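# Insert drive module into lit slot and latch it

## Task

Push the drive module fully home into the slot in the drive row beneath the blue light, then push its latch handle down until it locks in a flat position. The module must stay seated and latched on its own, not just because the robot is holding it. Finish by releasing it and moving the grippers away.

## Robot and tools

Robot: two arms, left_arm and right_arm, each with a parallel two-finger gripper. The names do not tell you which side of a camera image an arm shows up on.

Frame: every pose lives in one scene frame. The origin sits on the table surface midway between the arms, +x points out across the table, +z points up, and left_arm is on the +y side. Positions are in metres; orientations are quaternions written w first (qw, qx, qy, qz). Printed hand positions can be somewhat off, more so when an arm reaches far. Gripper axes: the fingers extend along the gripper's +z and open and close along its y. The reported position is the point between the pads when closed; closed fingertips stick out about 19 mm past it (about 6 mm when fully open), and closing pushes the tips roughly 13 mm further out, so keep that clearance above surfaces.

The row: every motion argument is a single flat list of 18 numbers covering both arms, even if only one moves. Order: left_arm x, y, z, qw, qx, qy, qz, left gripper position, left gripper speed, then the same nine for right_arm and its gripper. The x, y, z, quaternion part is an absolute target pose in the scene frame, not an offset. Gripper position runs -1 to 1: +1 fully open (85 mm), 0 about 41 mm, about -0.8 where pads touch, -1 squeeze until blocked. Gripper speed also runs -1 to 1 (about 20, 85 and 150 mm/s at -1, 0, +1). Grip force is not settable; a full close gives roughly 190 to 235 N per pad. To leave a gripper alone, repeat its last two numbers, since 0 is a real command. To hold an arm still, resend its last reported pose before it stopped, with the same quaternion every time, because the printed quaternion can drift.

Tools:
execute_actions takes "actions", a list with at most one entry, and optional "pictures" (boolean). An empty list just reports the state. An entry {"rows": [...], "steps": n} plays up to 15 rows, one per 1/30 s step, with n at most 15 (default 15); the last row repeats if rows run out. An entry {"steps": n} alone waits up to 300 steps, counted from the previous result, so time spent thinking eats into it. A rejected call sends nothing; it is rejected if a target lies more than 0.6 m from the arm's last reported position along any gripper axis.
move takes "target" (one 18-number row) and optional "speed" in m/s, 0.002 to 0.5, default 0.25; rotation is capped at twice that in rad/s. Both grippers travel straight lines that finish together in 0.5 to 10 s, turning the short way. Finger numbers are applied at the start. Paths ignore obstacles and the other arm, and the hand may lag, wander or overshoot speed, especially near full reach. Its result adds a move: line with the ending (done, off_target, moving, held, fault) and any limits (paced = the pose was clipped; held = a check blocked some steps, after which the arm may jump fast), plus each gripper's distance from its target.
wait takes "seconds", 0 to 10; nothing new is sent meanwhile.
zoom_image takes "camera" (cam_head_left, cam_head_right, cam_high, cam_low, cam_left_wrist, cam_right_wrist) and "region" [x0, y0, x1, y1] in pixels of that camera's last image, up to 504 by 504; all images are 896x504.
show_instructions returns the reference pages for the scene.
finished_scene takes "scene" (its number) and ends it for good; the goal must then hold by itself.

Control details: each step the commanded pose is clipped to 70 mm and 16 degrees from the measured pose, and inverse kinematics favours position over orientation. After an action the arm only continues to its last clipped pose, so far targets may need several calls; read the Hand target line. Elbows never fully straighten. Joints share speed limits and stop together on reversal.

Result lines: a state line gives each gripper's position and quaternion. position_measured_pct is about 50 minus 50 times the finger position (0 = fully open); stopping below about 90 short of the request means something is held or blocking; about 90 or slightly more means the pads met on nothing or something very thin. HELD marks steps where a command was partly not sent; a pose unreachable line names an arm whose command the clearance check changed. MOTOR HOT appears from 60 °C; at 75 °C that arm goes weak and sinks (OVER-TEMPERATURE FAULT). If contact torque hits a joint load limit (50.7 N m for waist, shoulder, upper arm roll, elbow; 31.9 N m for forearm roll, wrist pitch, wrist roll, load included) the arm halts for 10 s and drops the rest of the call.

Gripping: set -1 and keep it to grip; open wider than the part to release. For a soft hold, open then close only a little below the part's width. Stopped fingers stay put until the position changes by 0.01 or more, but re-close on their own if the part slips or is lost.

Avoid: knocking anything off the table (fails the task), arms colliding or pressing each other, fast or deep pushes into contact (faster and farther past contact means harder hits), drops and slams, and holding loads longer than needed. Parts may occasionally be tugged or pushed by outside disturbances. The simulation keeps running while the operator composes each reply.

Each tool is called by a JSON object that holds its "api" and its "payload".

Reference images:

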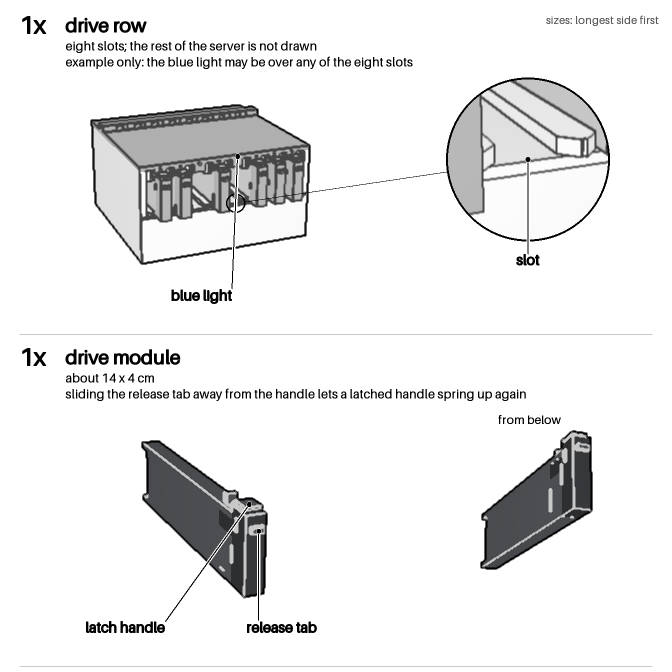

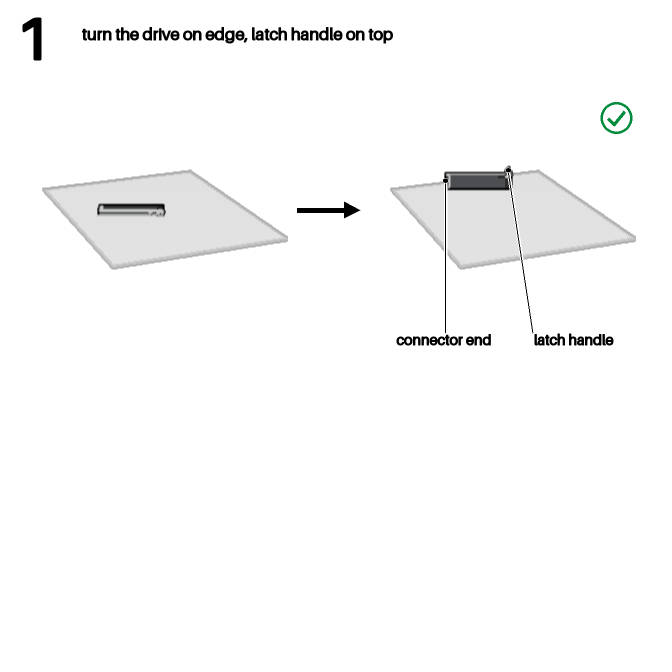

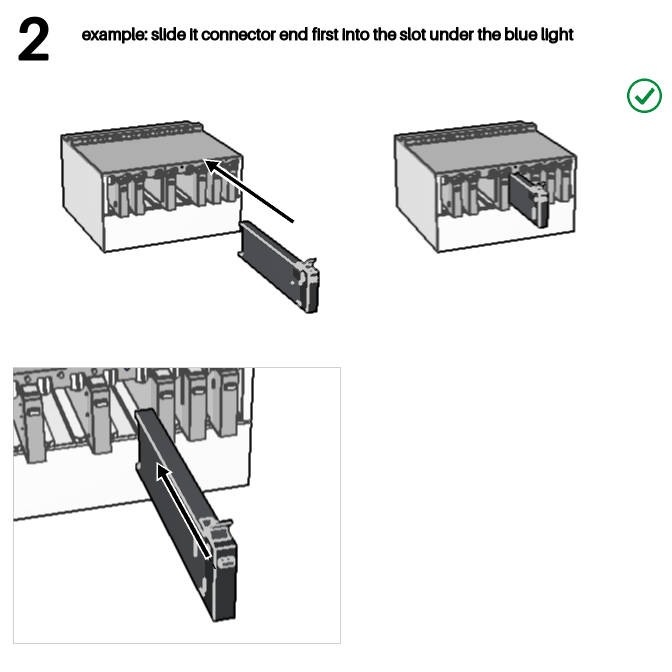

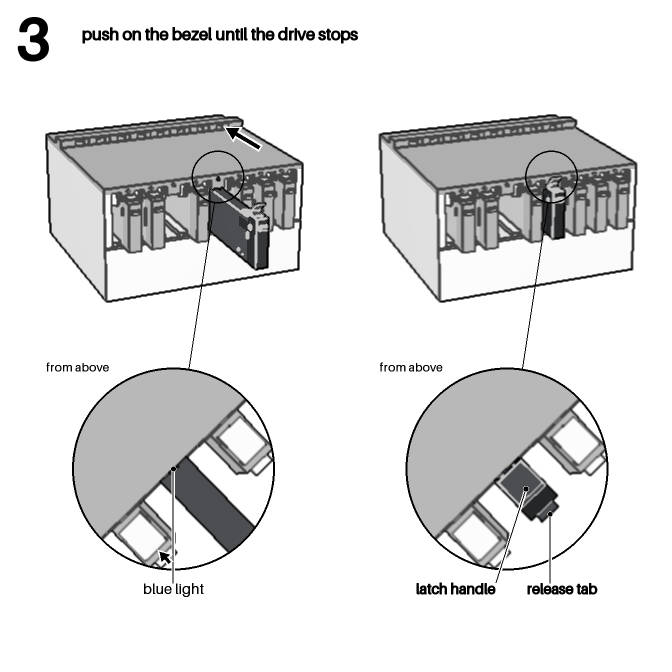

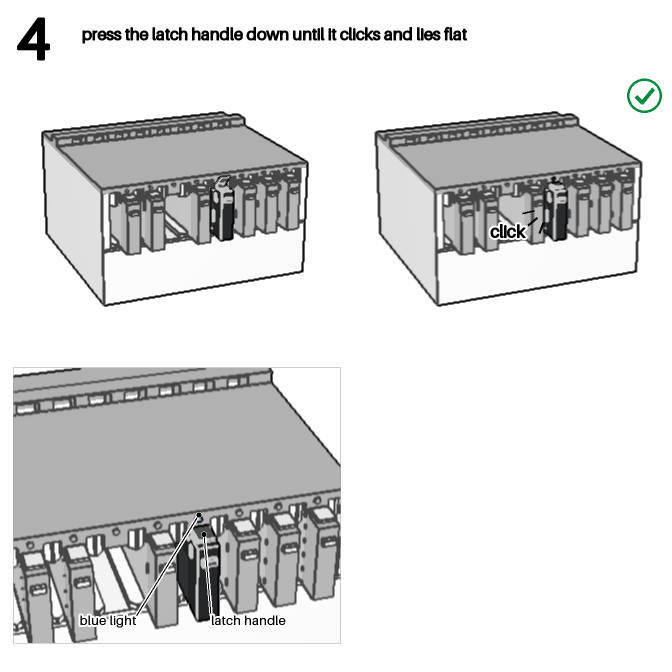

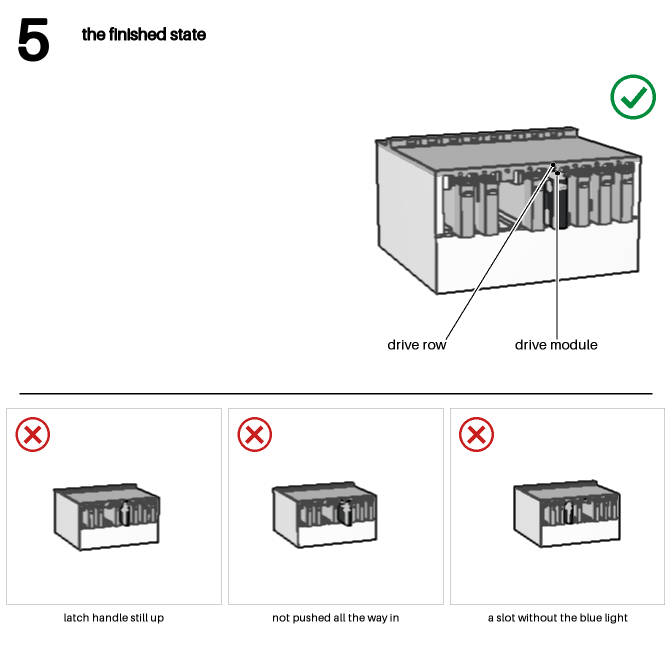

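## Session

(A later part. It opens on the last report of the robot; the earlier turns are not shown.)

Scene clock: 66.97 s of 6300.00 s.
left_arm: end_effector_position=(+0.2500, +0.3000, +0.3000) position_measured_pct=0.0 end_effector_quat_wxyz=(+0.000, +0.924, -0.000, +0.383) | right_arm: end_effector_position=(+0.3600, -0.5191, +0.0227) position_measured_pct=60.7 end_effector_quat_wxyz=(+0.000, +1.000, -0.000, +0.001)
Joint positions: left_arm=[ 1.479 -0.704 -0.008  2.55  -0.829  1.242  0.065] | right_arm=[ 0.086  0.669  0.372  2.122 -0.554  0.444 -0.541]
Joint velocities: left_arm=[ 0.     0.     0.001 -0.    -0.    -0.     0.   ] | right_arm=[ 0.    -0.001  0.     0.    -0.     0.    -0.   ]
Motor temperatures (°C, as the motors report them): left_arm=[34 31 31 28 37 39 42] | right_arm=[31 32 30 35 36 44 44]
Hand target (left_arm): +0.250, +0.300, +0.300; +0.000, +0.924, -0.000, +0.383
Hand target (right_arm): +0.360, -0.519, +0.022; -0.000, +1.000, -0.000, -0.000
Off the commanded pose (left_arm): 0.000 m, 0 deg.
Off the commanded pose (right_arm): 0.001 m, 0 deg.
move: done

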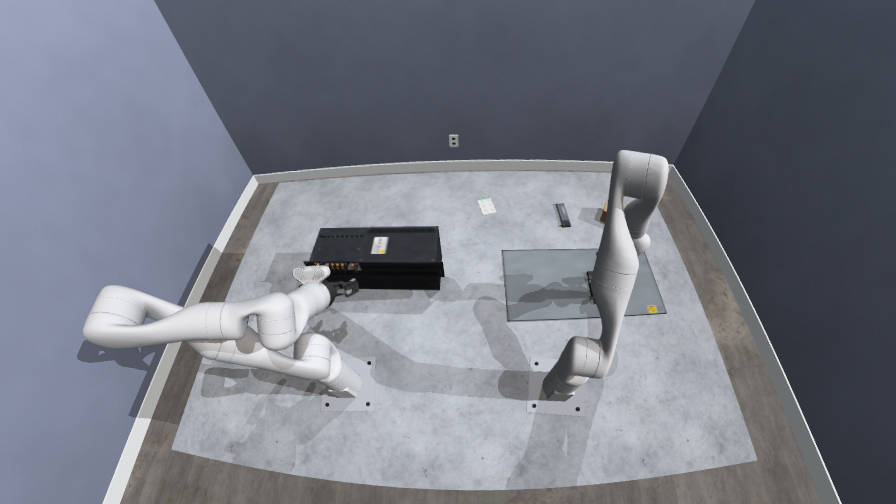

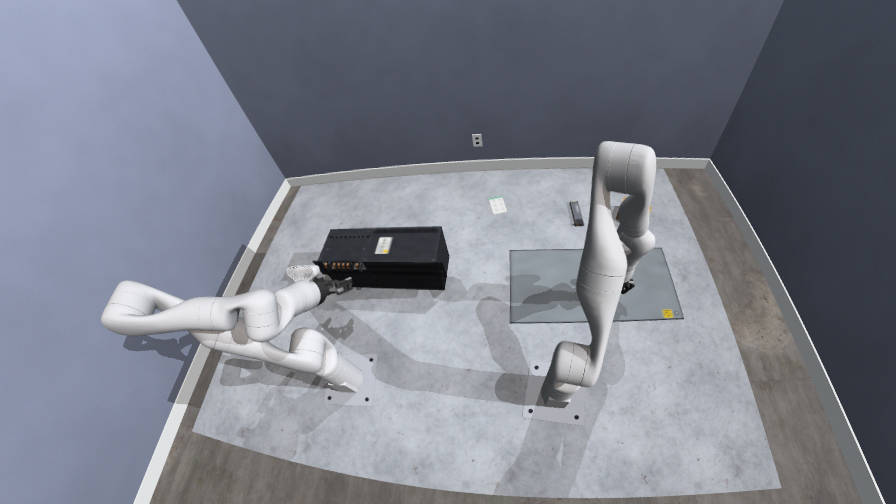

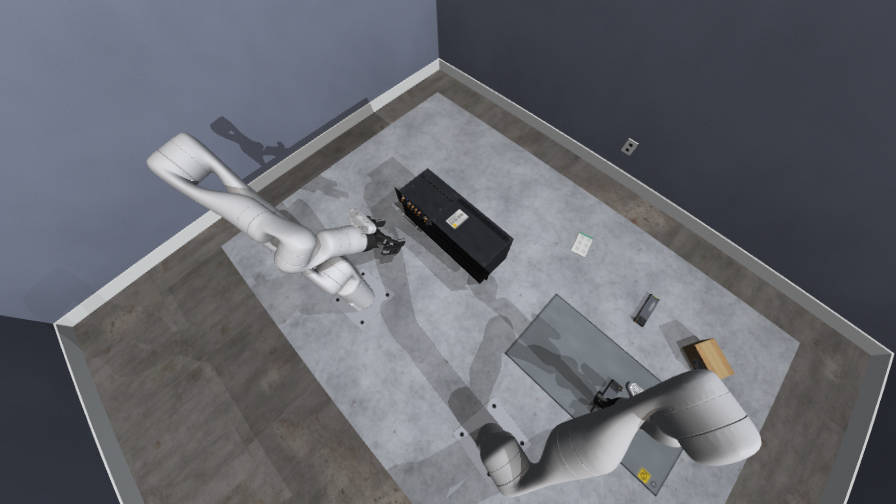

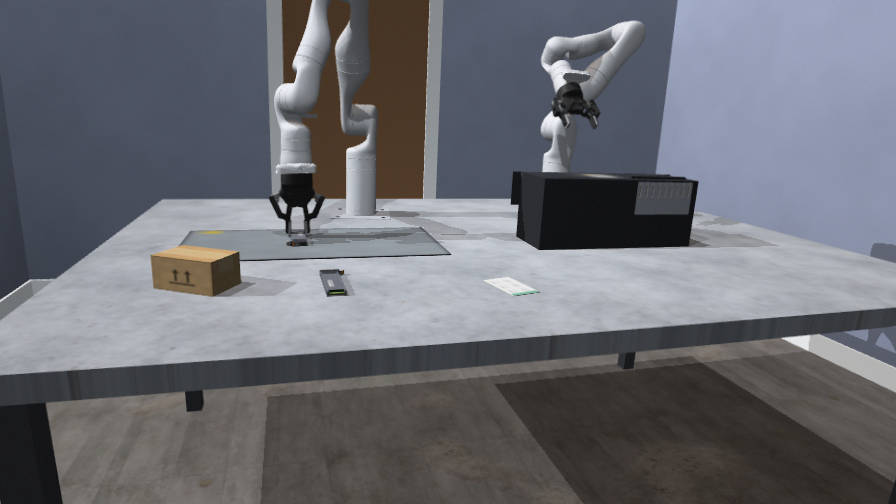

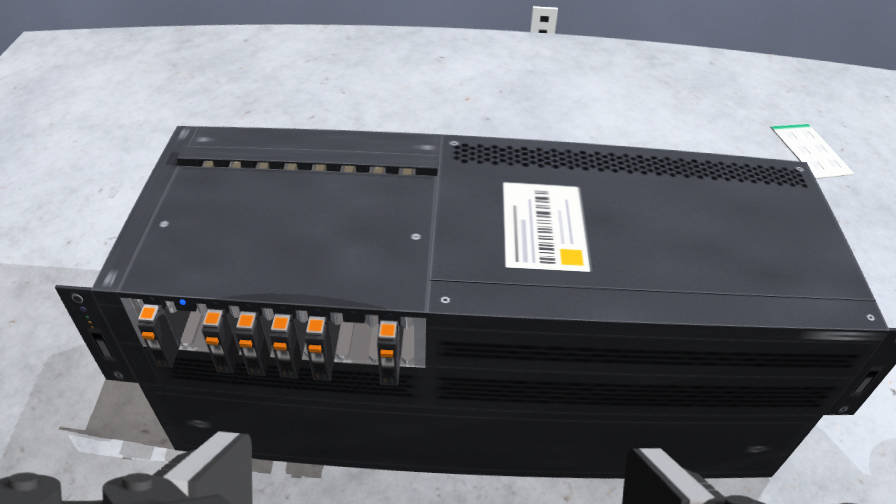

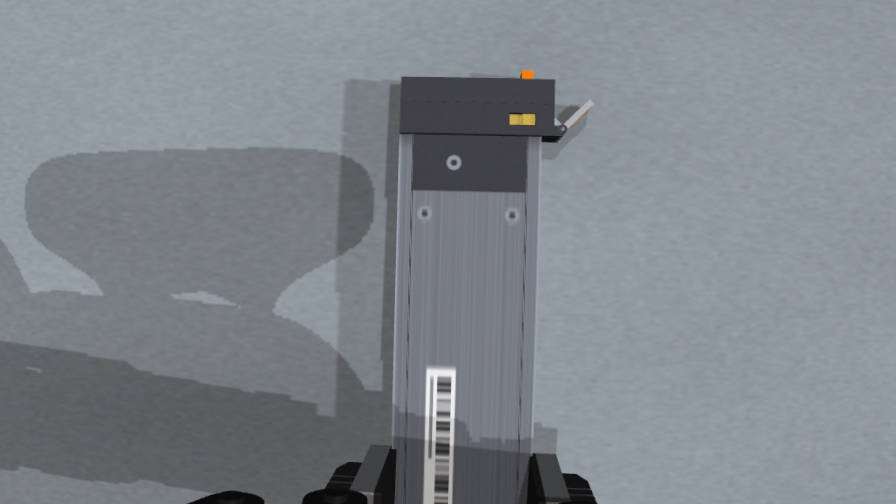

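{"api": "move", "payload": {"target": [0.25,0.3,0.3,0,0.924,0,0.383,1,0,0.36,-0.5,0.15,0,0.9,0.436,0,-1,-0.5], "speed": 0.15}}

{"api": "move", "payload": {"target": [0.25,0.2,0.4,0,0.966,0,0.259,0,0,0.36,-0.4,0.3,0,0,1,0,-1,-0.5], "speed": 0.4}}

{"api": "move", "payload": {"target": [0.23,-0.035,0.392,0,0.966,0,0.259,0,0,0.35,-0.05,0.3,0,0,0.7071,0.7071,-1,-0.5]}}

Scene clock: 90.50 s of 6300.00 s.
left_arm: end_effector_position=(+0.2500, +0.3000, +0.3000) position_measured_pct=0.0 end_effector_quat_wxyz=(+0.000, +0.924, -0.000, +0.383) | right_arm: end_effector_position=(+0.3603, -0.4997, +0.1500) position_measured_pct=60.7 end_effector_quat_wxyz=(-0.000, +0.900, +0.436, +0.000)
Joint positions: left_arm=[ 1.479 -0.704 -0.008  2.55  -0.829  1.242  0.065] | right_arm=[ 0.051  0.346  0.325  2.027 -0.153  0.793 -0.063]
Joint velocities: left_arm=[-0.     0.001 -0.001  0.001  0.001 -0.     0.   ] | right_arm=[ 0.    -0.002 -0.    -0.001  0.     0.001  0.002]
Motor temperatures (°C, as the motors report them): left_arm=[34 31 31 28 37 39 42] | right_arm=[31 32 30 35 36 44 44]
Hand target (left_arm): +0.250, +0.300, +0.300; -0.000, +0.924, -0.000, +0.383
Hand target (right_arm): +0.360, -0.500, +0.150; -0.000, +0.900, +0.436, +0.000
Off the commanded pose (left_arm): 0.000 m, 0 deg.
Off the commanded pose (right_arm): 0.000 m, 0 deg.
After step 90, 17.17 s passed at rest.
move: done

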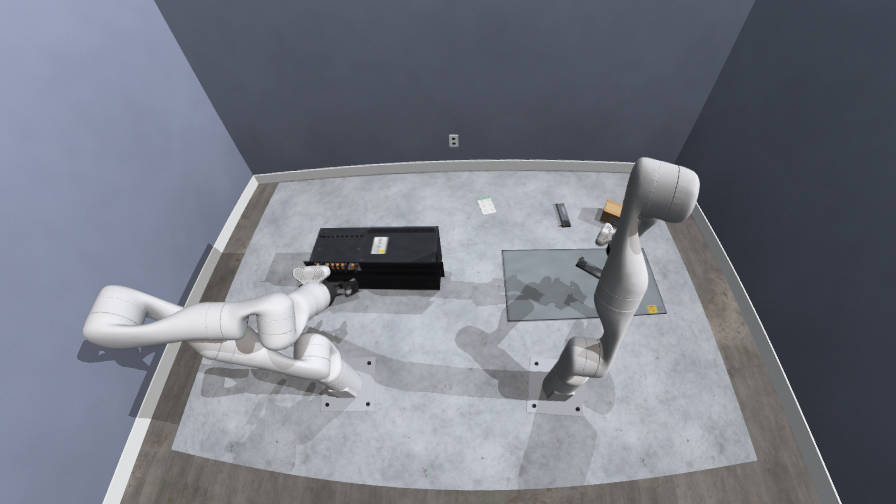

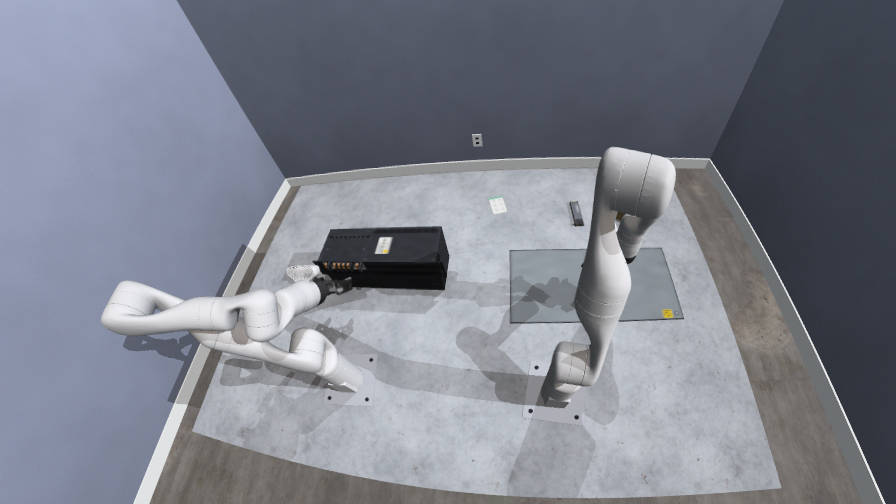

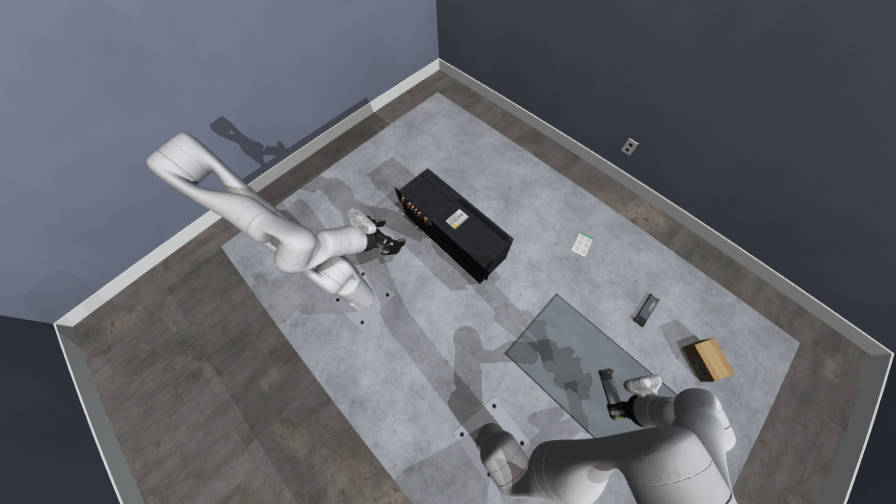

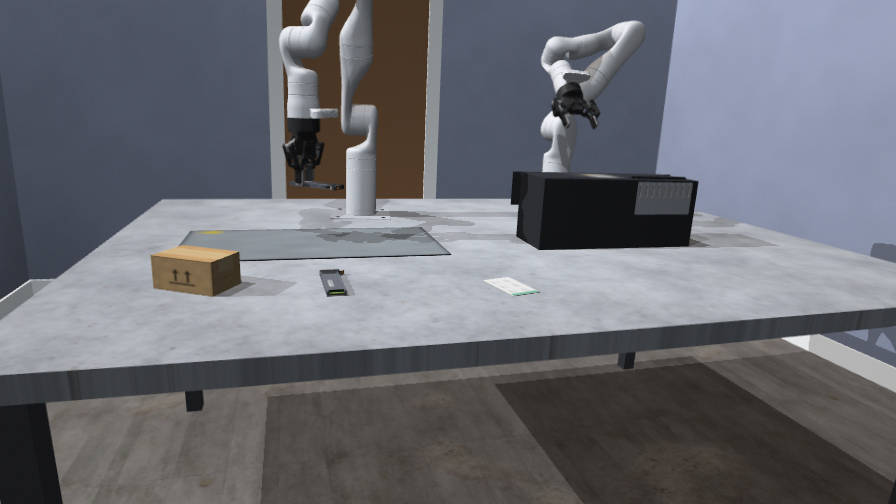

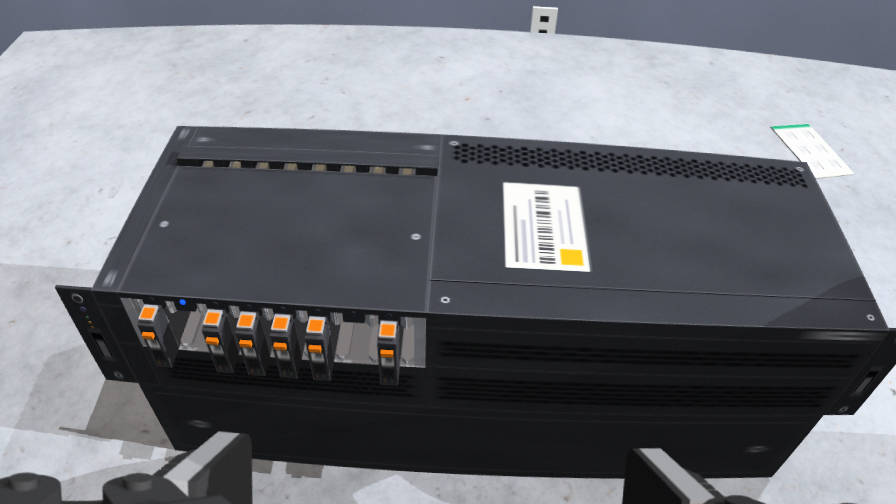

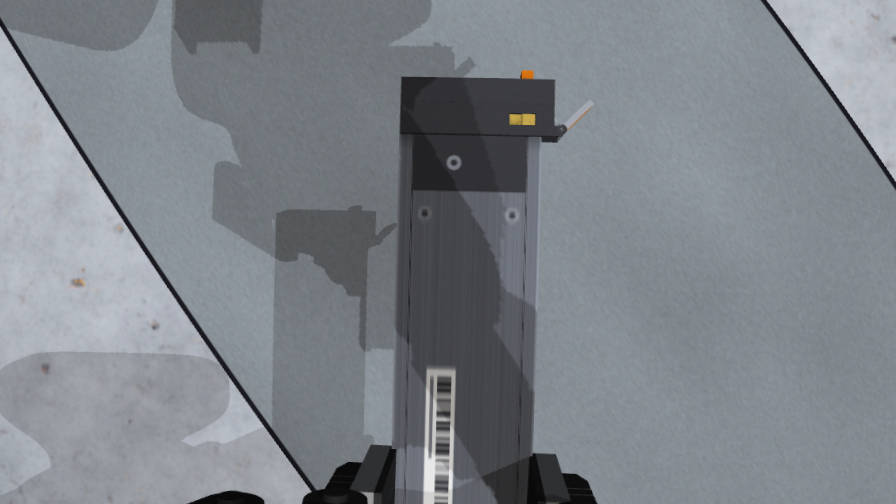

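Scene clock: 93.77 s of 6300.00 s.
left_arm: end_effector_position=(+0.2499, +0.2006, +0.4001) position_measured_pct=49.6 end_effector_quat_wxyz=(-0.000, +0.966, +0.000, +0.259) | right_arm: end_effector_position=(+0.3600, -0.3996, +0.3001) position_measured_pct=60.7 end_effector_quat_wxyz=(-0.000, -0.001, +1.000, +0.000)
Joint positions: left_arm=[ 1.563 -0.425 -0.201  1.986 -0.588  1.43  -0.253] | right_arm=[ 0.047  0.057 -0.024  1.816  0.001  1.27   1.732]
Joint velocities: left_arm=[-0.001  0.003 -0.001 -0.002  0.002  0.    -0.   ] | right_arm=[ 0.001  0.003 -0.    -0.001 -0.     0.     0.003]
Motor temperatures (°C, as the motors report them): left_arm=[34 31 31 28 37 39 42] | right_arm=[31 32 30 35 36 44 44]
Hand target (left_arm): +0.250, +0.201, +0.400; -0.000, +0.966, +0.000, +0.259
Hand target (right_arm): +0.360, -0.400, +0.300; -0.000, -0.001, +1.000, +0.000
Off the commanded pose (left_arm): 0.001 m, 0 deg.
Off the commanded pose (right_arm): 0.000 m, 0 deg.
move: done

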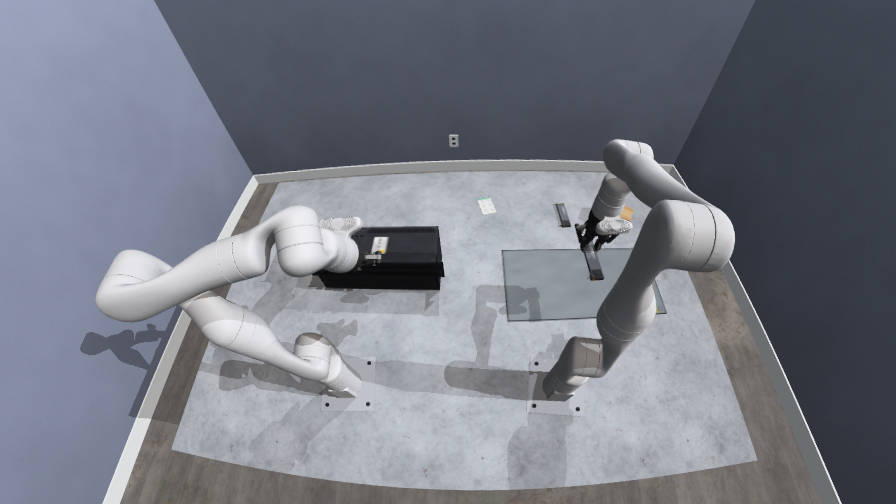

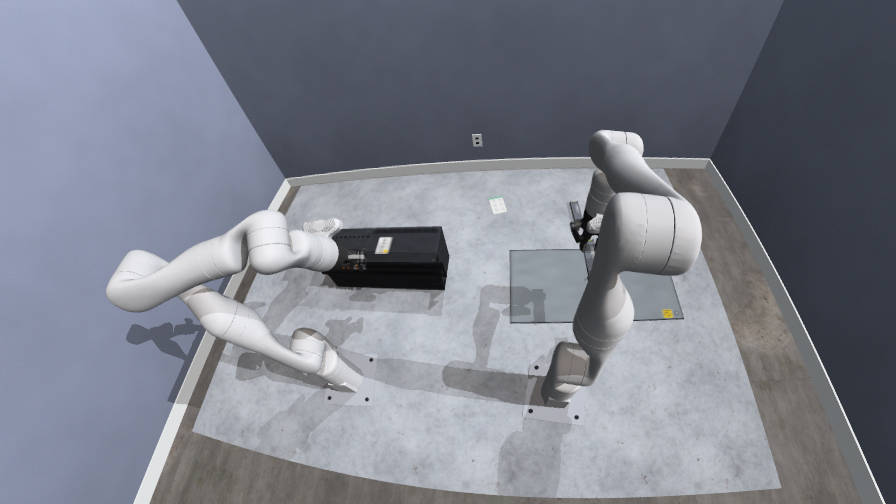

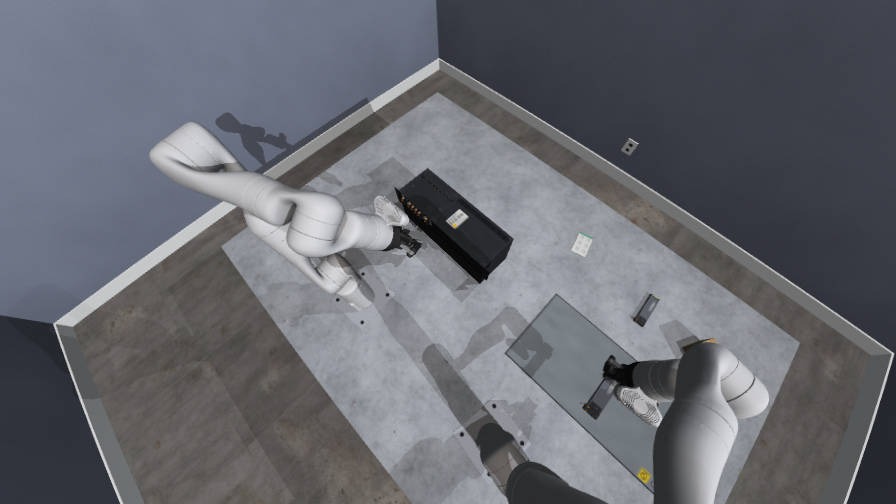

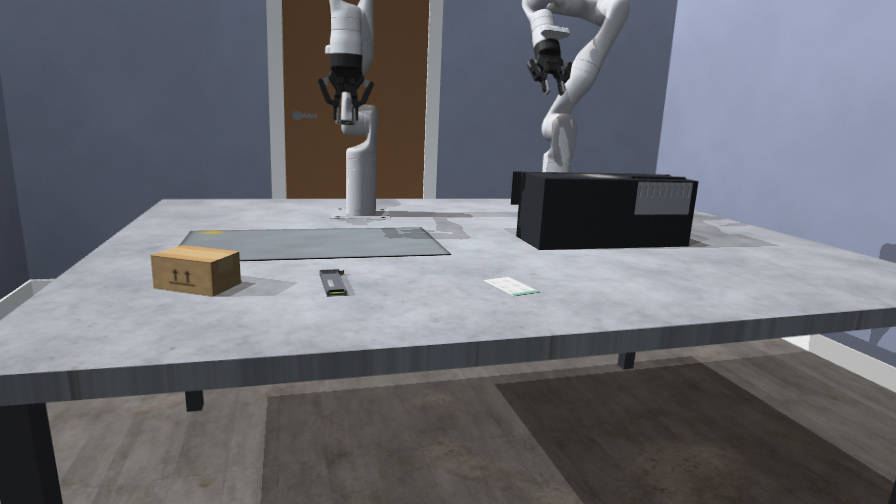

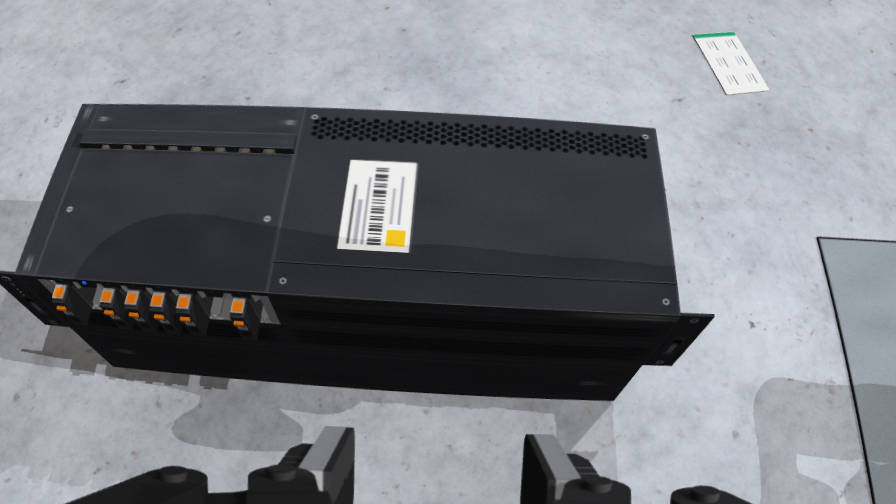

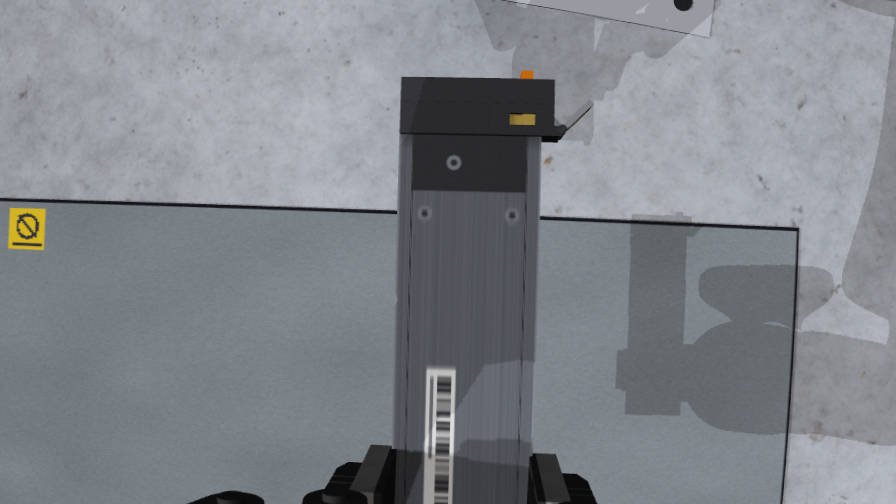

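Scene clock: 97.37 s of 6300.00 s.
left_arm: end_effector_position=(+0.2298, -0.0351, +0.3930) position_measured_pct=49.6 end_effector_quat_wxyz=(+0.000, +0.966, -0.000, +0.259) | right_arm: end_effector_position=(+0.3505, -0.0513, +0.3010) position_measured_pct=60.7 end_effector_quat_wxyz=(+0.003, +0.001, +0.708, +0.706)
Joint positions: left_arm=[ 1.609  0.139 -0.095  1.556 -0.514  1.386 -0.072] | right_arm=[ 0.114  0.687 -0.271  2.322 -1.511  1.405  2.985]
Joint velocities: left_arm=[-0.001  0.003 -0.001 -0.     0.002  0.    -0.   ] | right_arm=[-0.003  0.018 -0.002  0.001 -0.001  0.     0.003]
Motor temperatures (°C, as the motors report them): left_arm=[34 31 31 28 37 39 42] | right_arm=[31 32 30 35 36 44 44]
Hand target (left_arm): +0.230, -0.035, +0.393; +0.000, +0.966, -0.000, +0.259
Hand target (right_arm): +0.350, -0.051, +0.301; +0.002, +0.002, +0.708, +0.707
Off the commanded pose (left_arm): 0.001 m, 0 deg.
Off the commanded pose (right_arm): 0.002 m, 0 deg.
move: done

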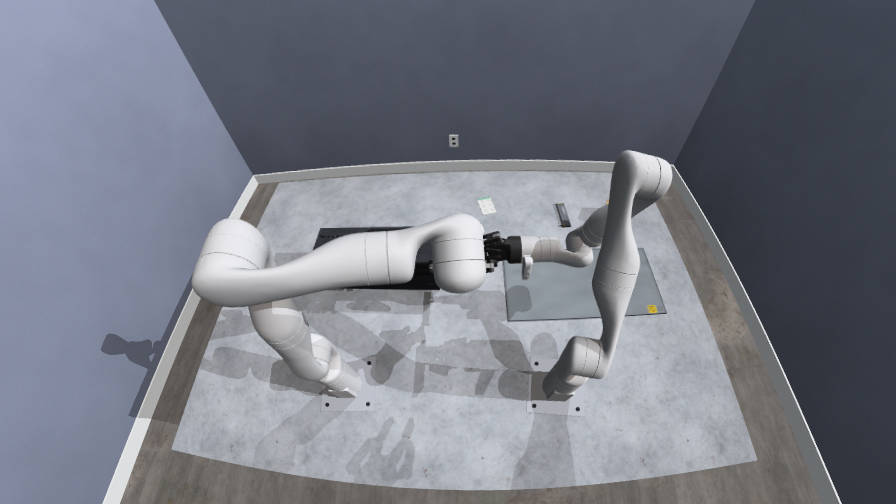

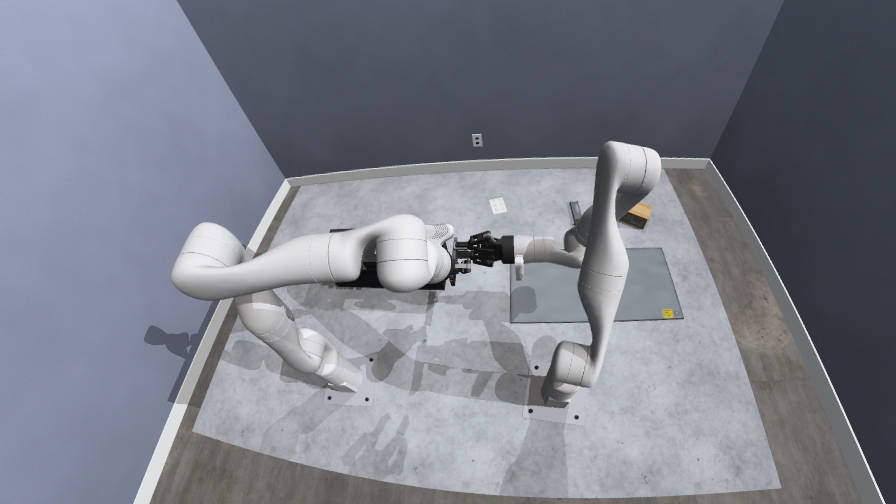

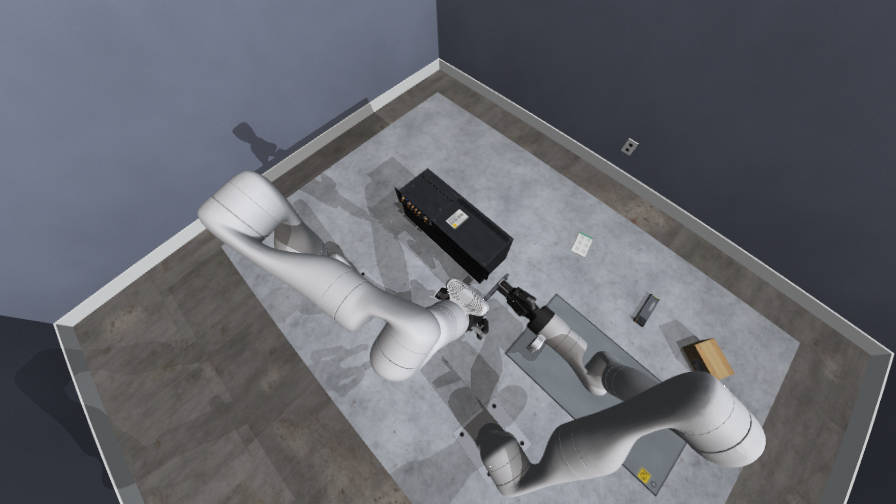

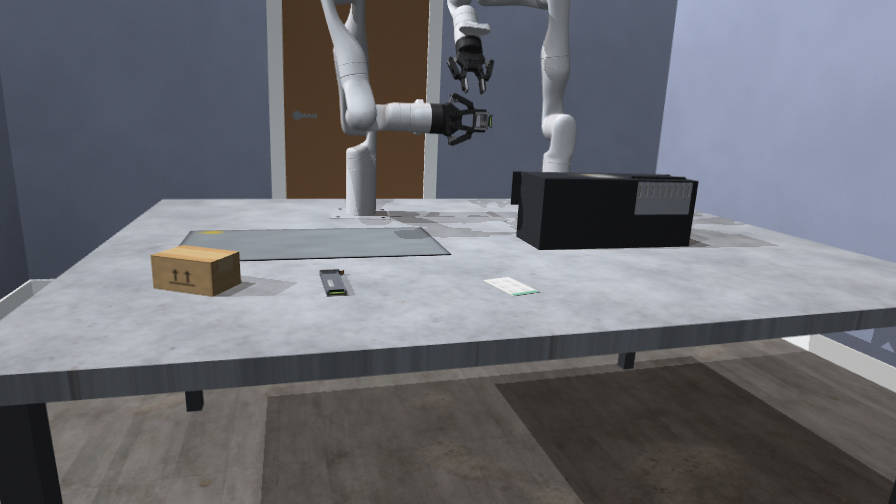

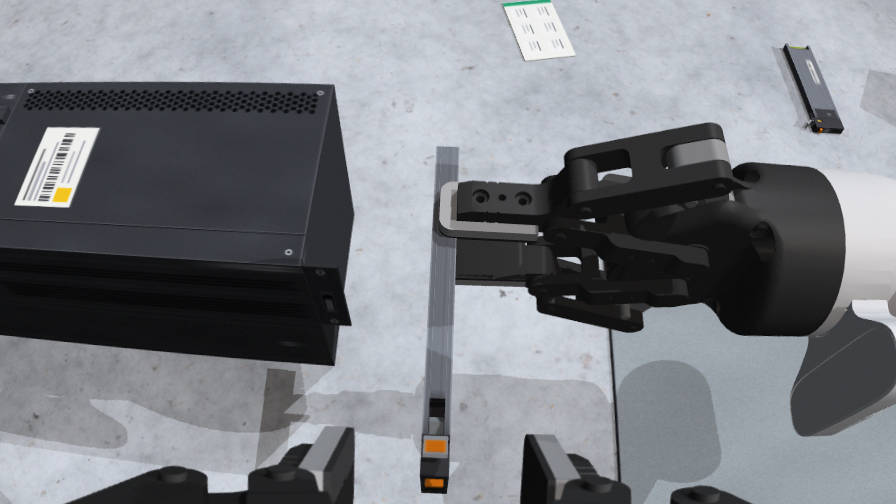

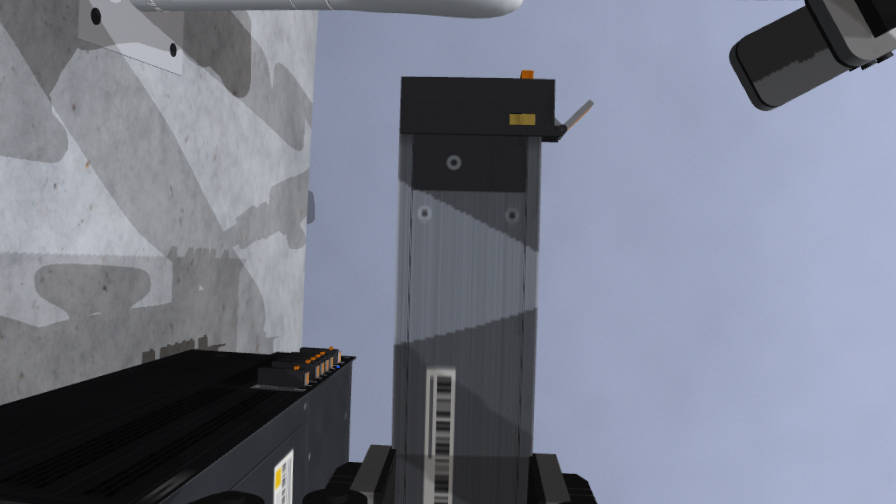

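{"api": "move", "payload": {"target": [0.28,-0.034,0.31,0,0.966,0,0.259,-0.4,-0.5,0.35,-0.05,0.3,0,0,0.7071,0.7071,-1,-0.5], "speed": 0.08}}

Scene clock: 106.17 s of 6300.00 s.
left_arm: end_effector_position=(+0.2799, -0.0344, +0.3101) position_measured_pct=69.8 end_effector_quat_wxyz=(-0.000, +0.966, -0.000, +0.259) | right_arm: end_effector_position=(+0.3500, -0.0500, +0.3000) position_measured_pct=60.7 end_effector_quat_wxyz=(+0.000, +0.000, +0.707, +0.707)
Joint positions: left_arm=[ 1.521  0.205 -0.152  1.748 -0.534  1.09  -0.067] | right_arm=[ 0.11   0.693 -0.273  2.318 -1.509  1.405  2.985]
Joint velocities: left_arm=[-0.001  0.002 -0.002  0.001  0.001 -0.001  0.   ] | right_arm=[-0.    -0.001 -0.001  0.     0.001 -0.    -0.   ]
Motor temperatures (°C, as the motors report them): left_arm=[34 31 31 28 37 39 42] | right_arm=[31 32 30 35 36 44 44]
Hand target (left_arm): +0.280, -0.034, +0.310; -0.000, +0.966, -0.000, +0.259
Hand target (right_arm): +0.350, -0.050, +0.300; +0.000, +0.000, +0.707, +0.707
Off the commanded pose (left_arm): 0.000 m, 0 deg.
Off the commanded pose (right_arm): 0.000 m, 0 deg.
After step 90, 4.23 s passed at rest.
move: done

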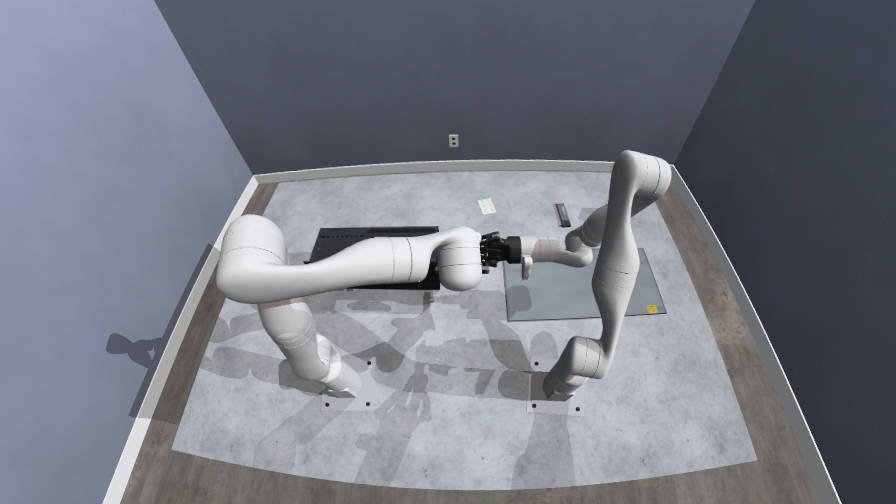

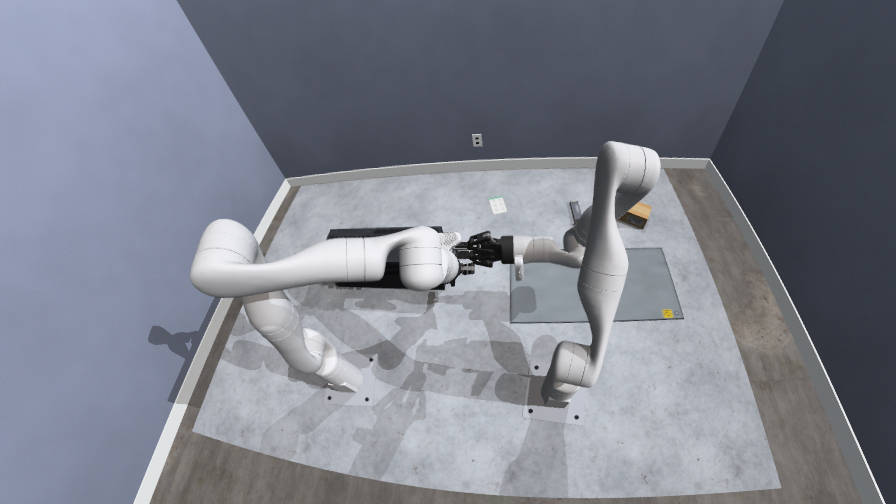

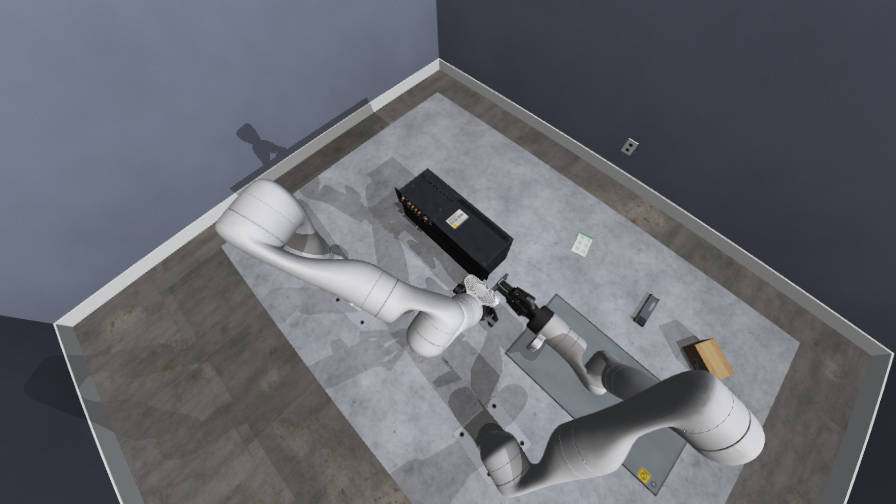

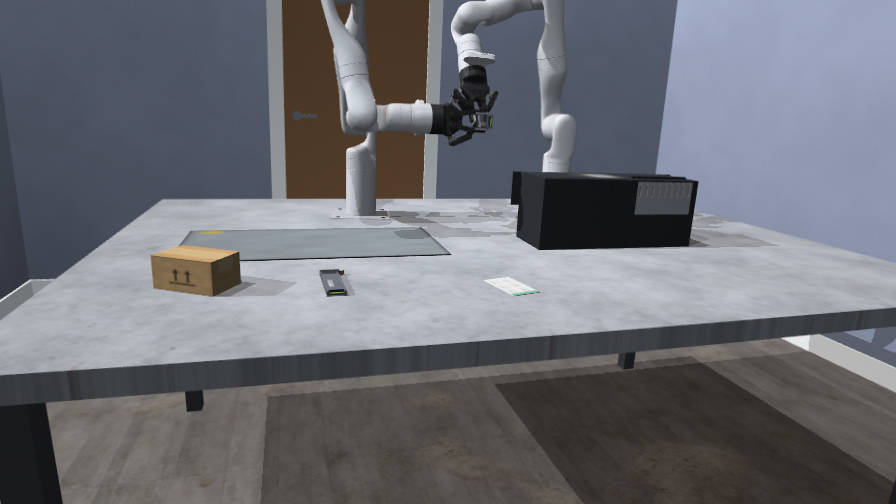

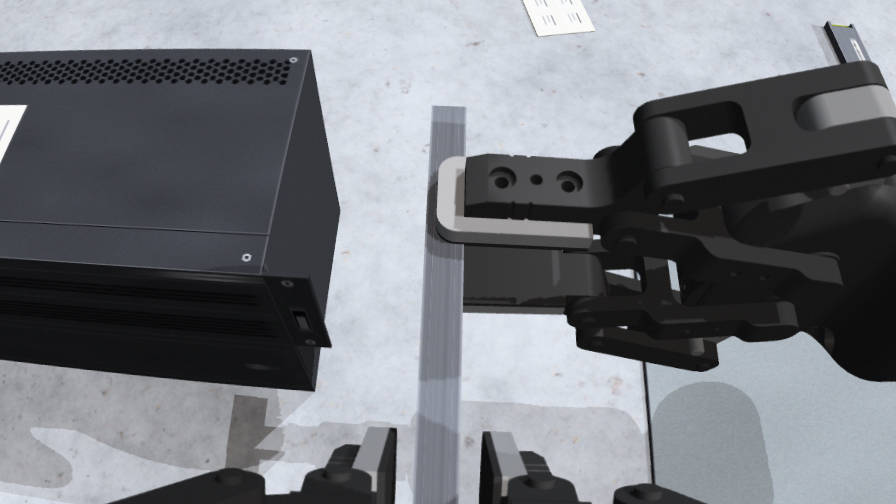

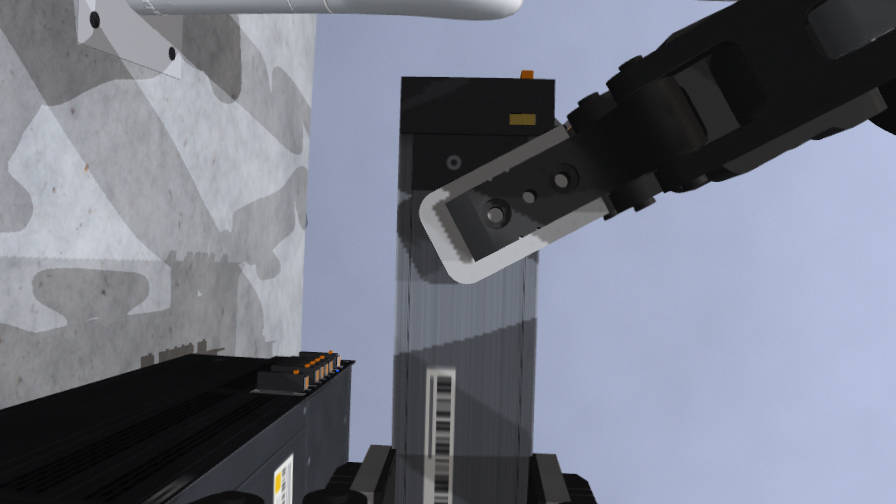

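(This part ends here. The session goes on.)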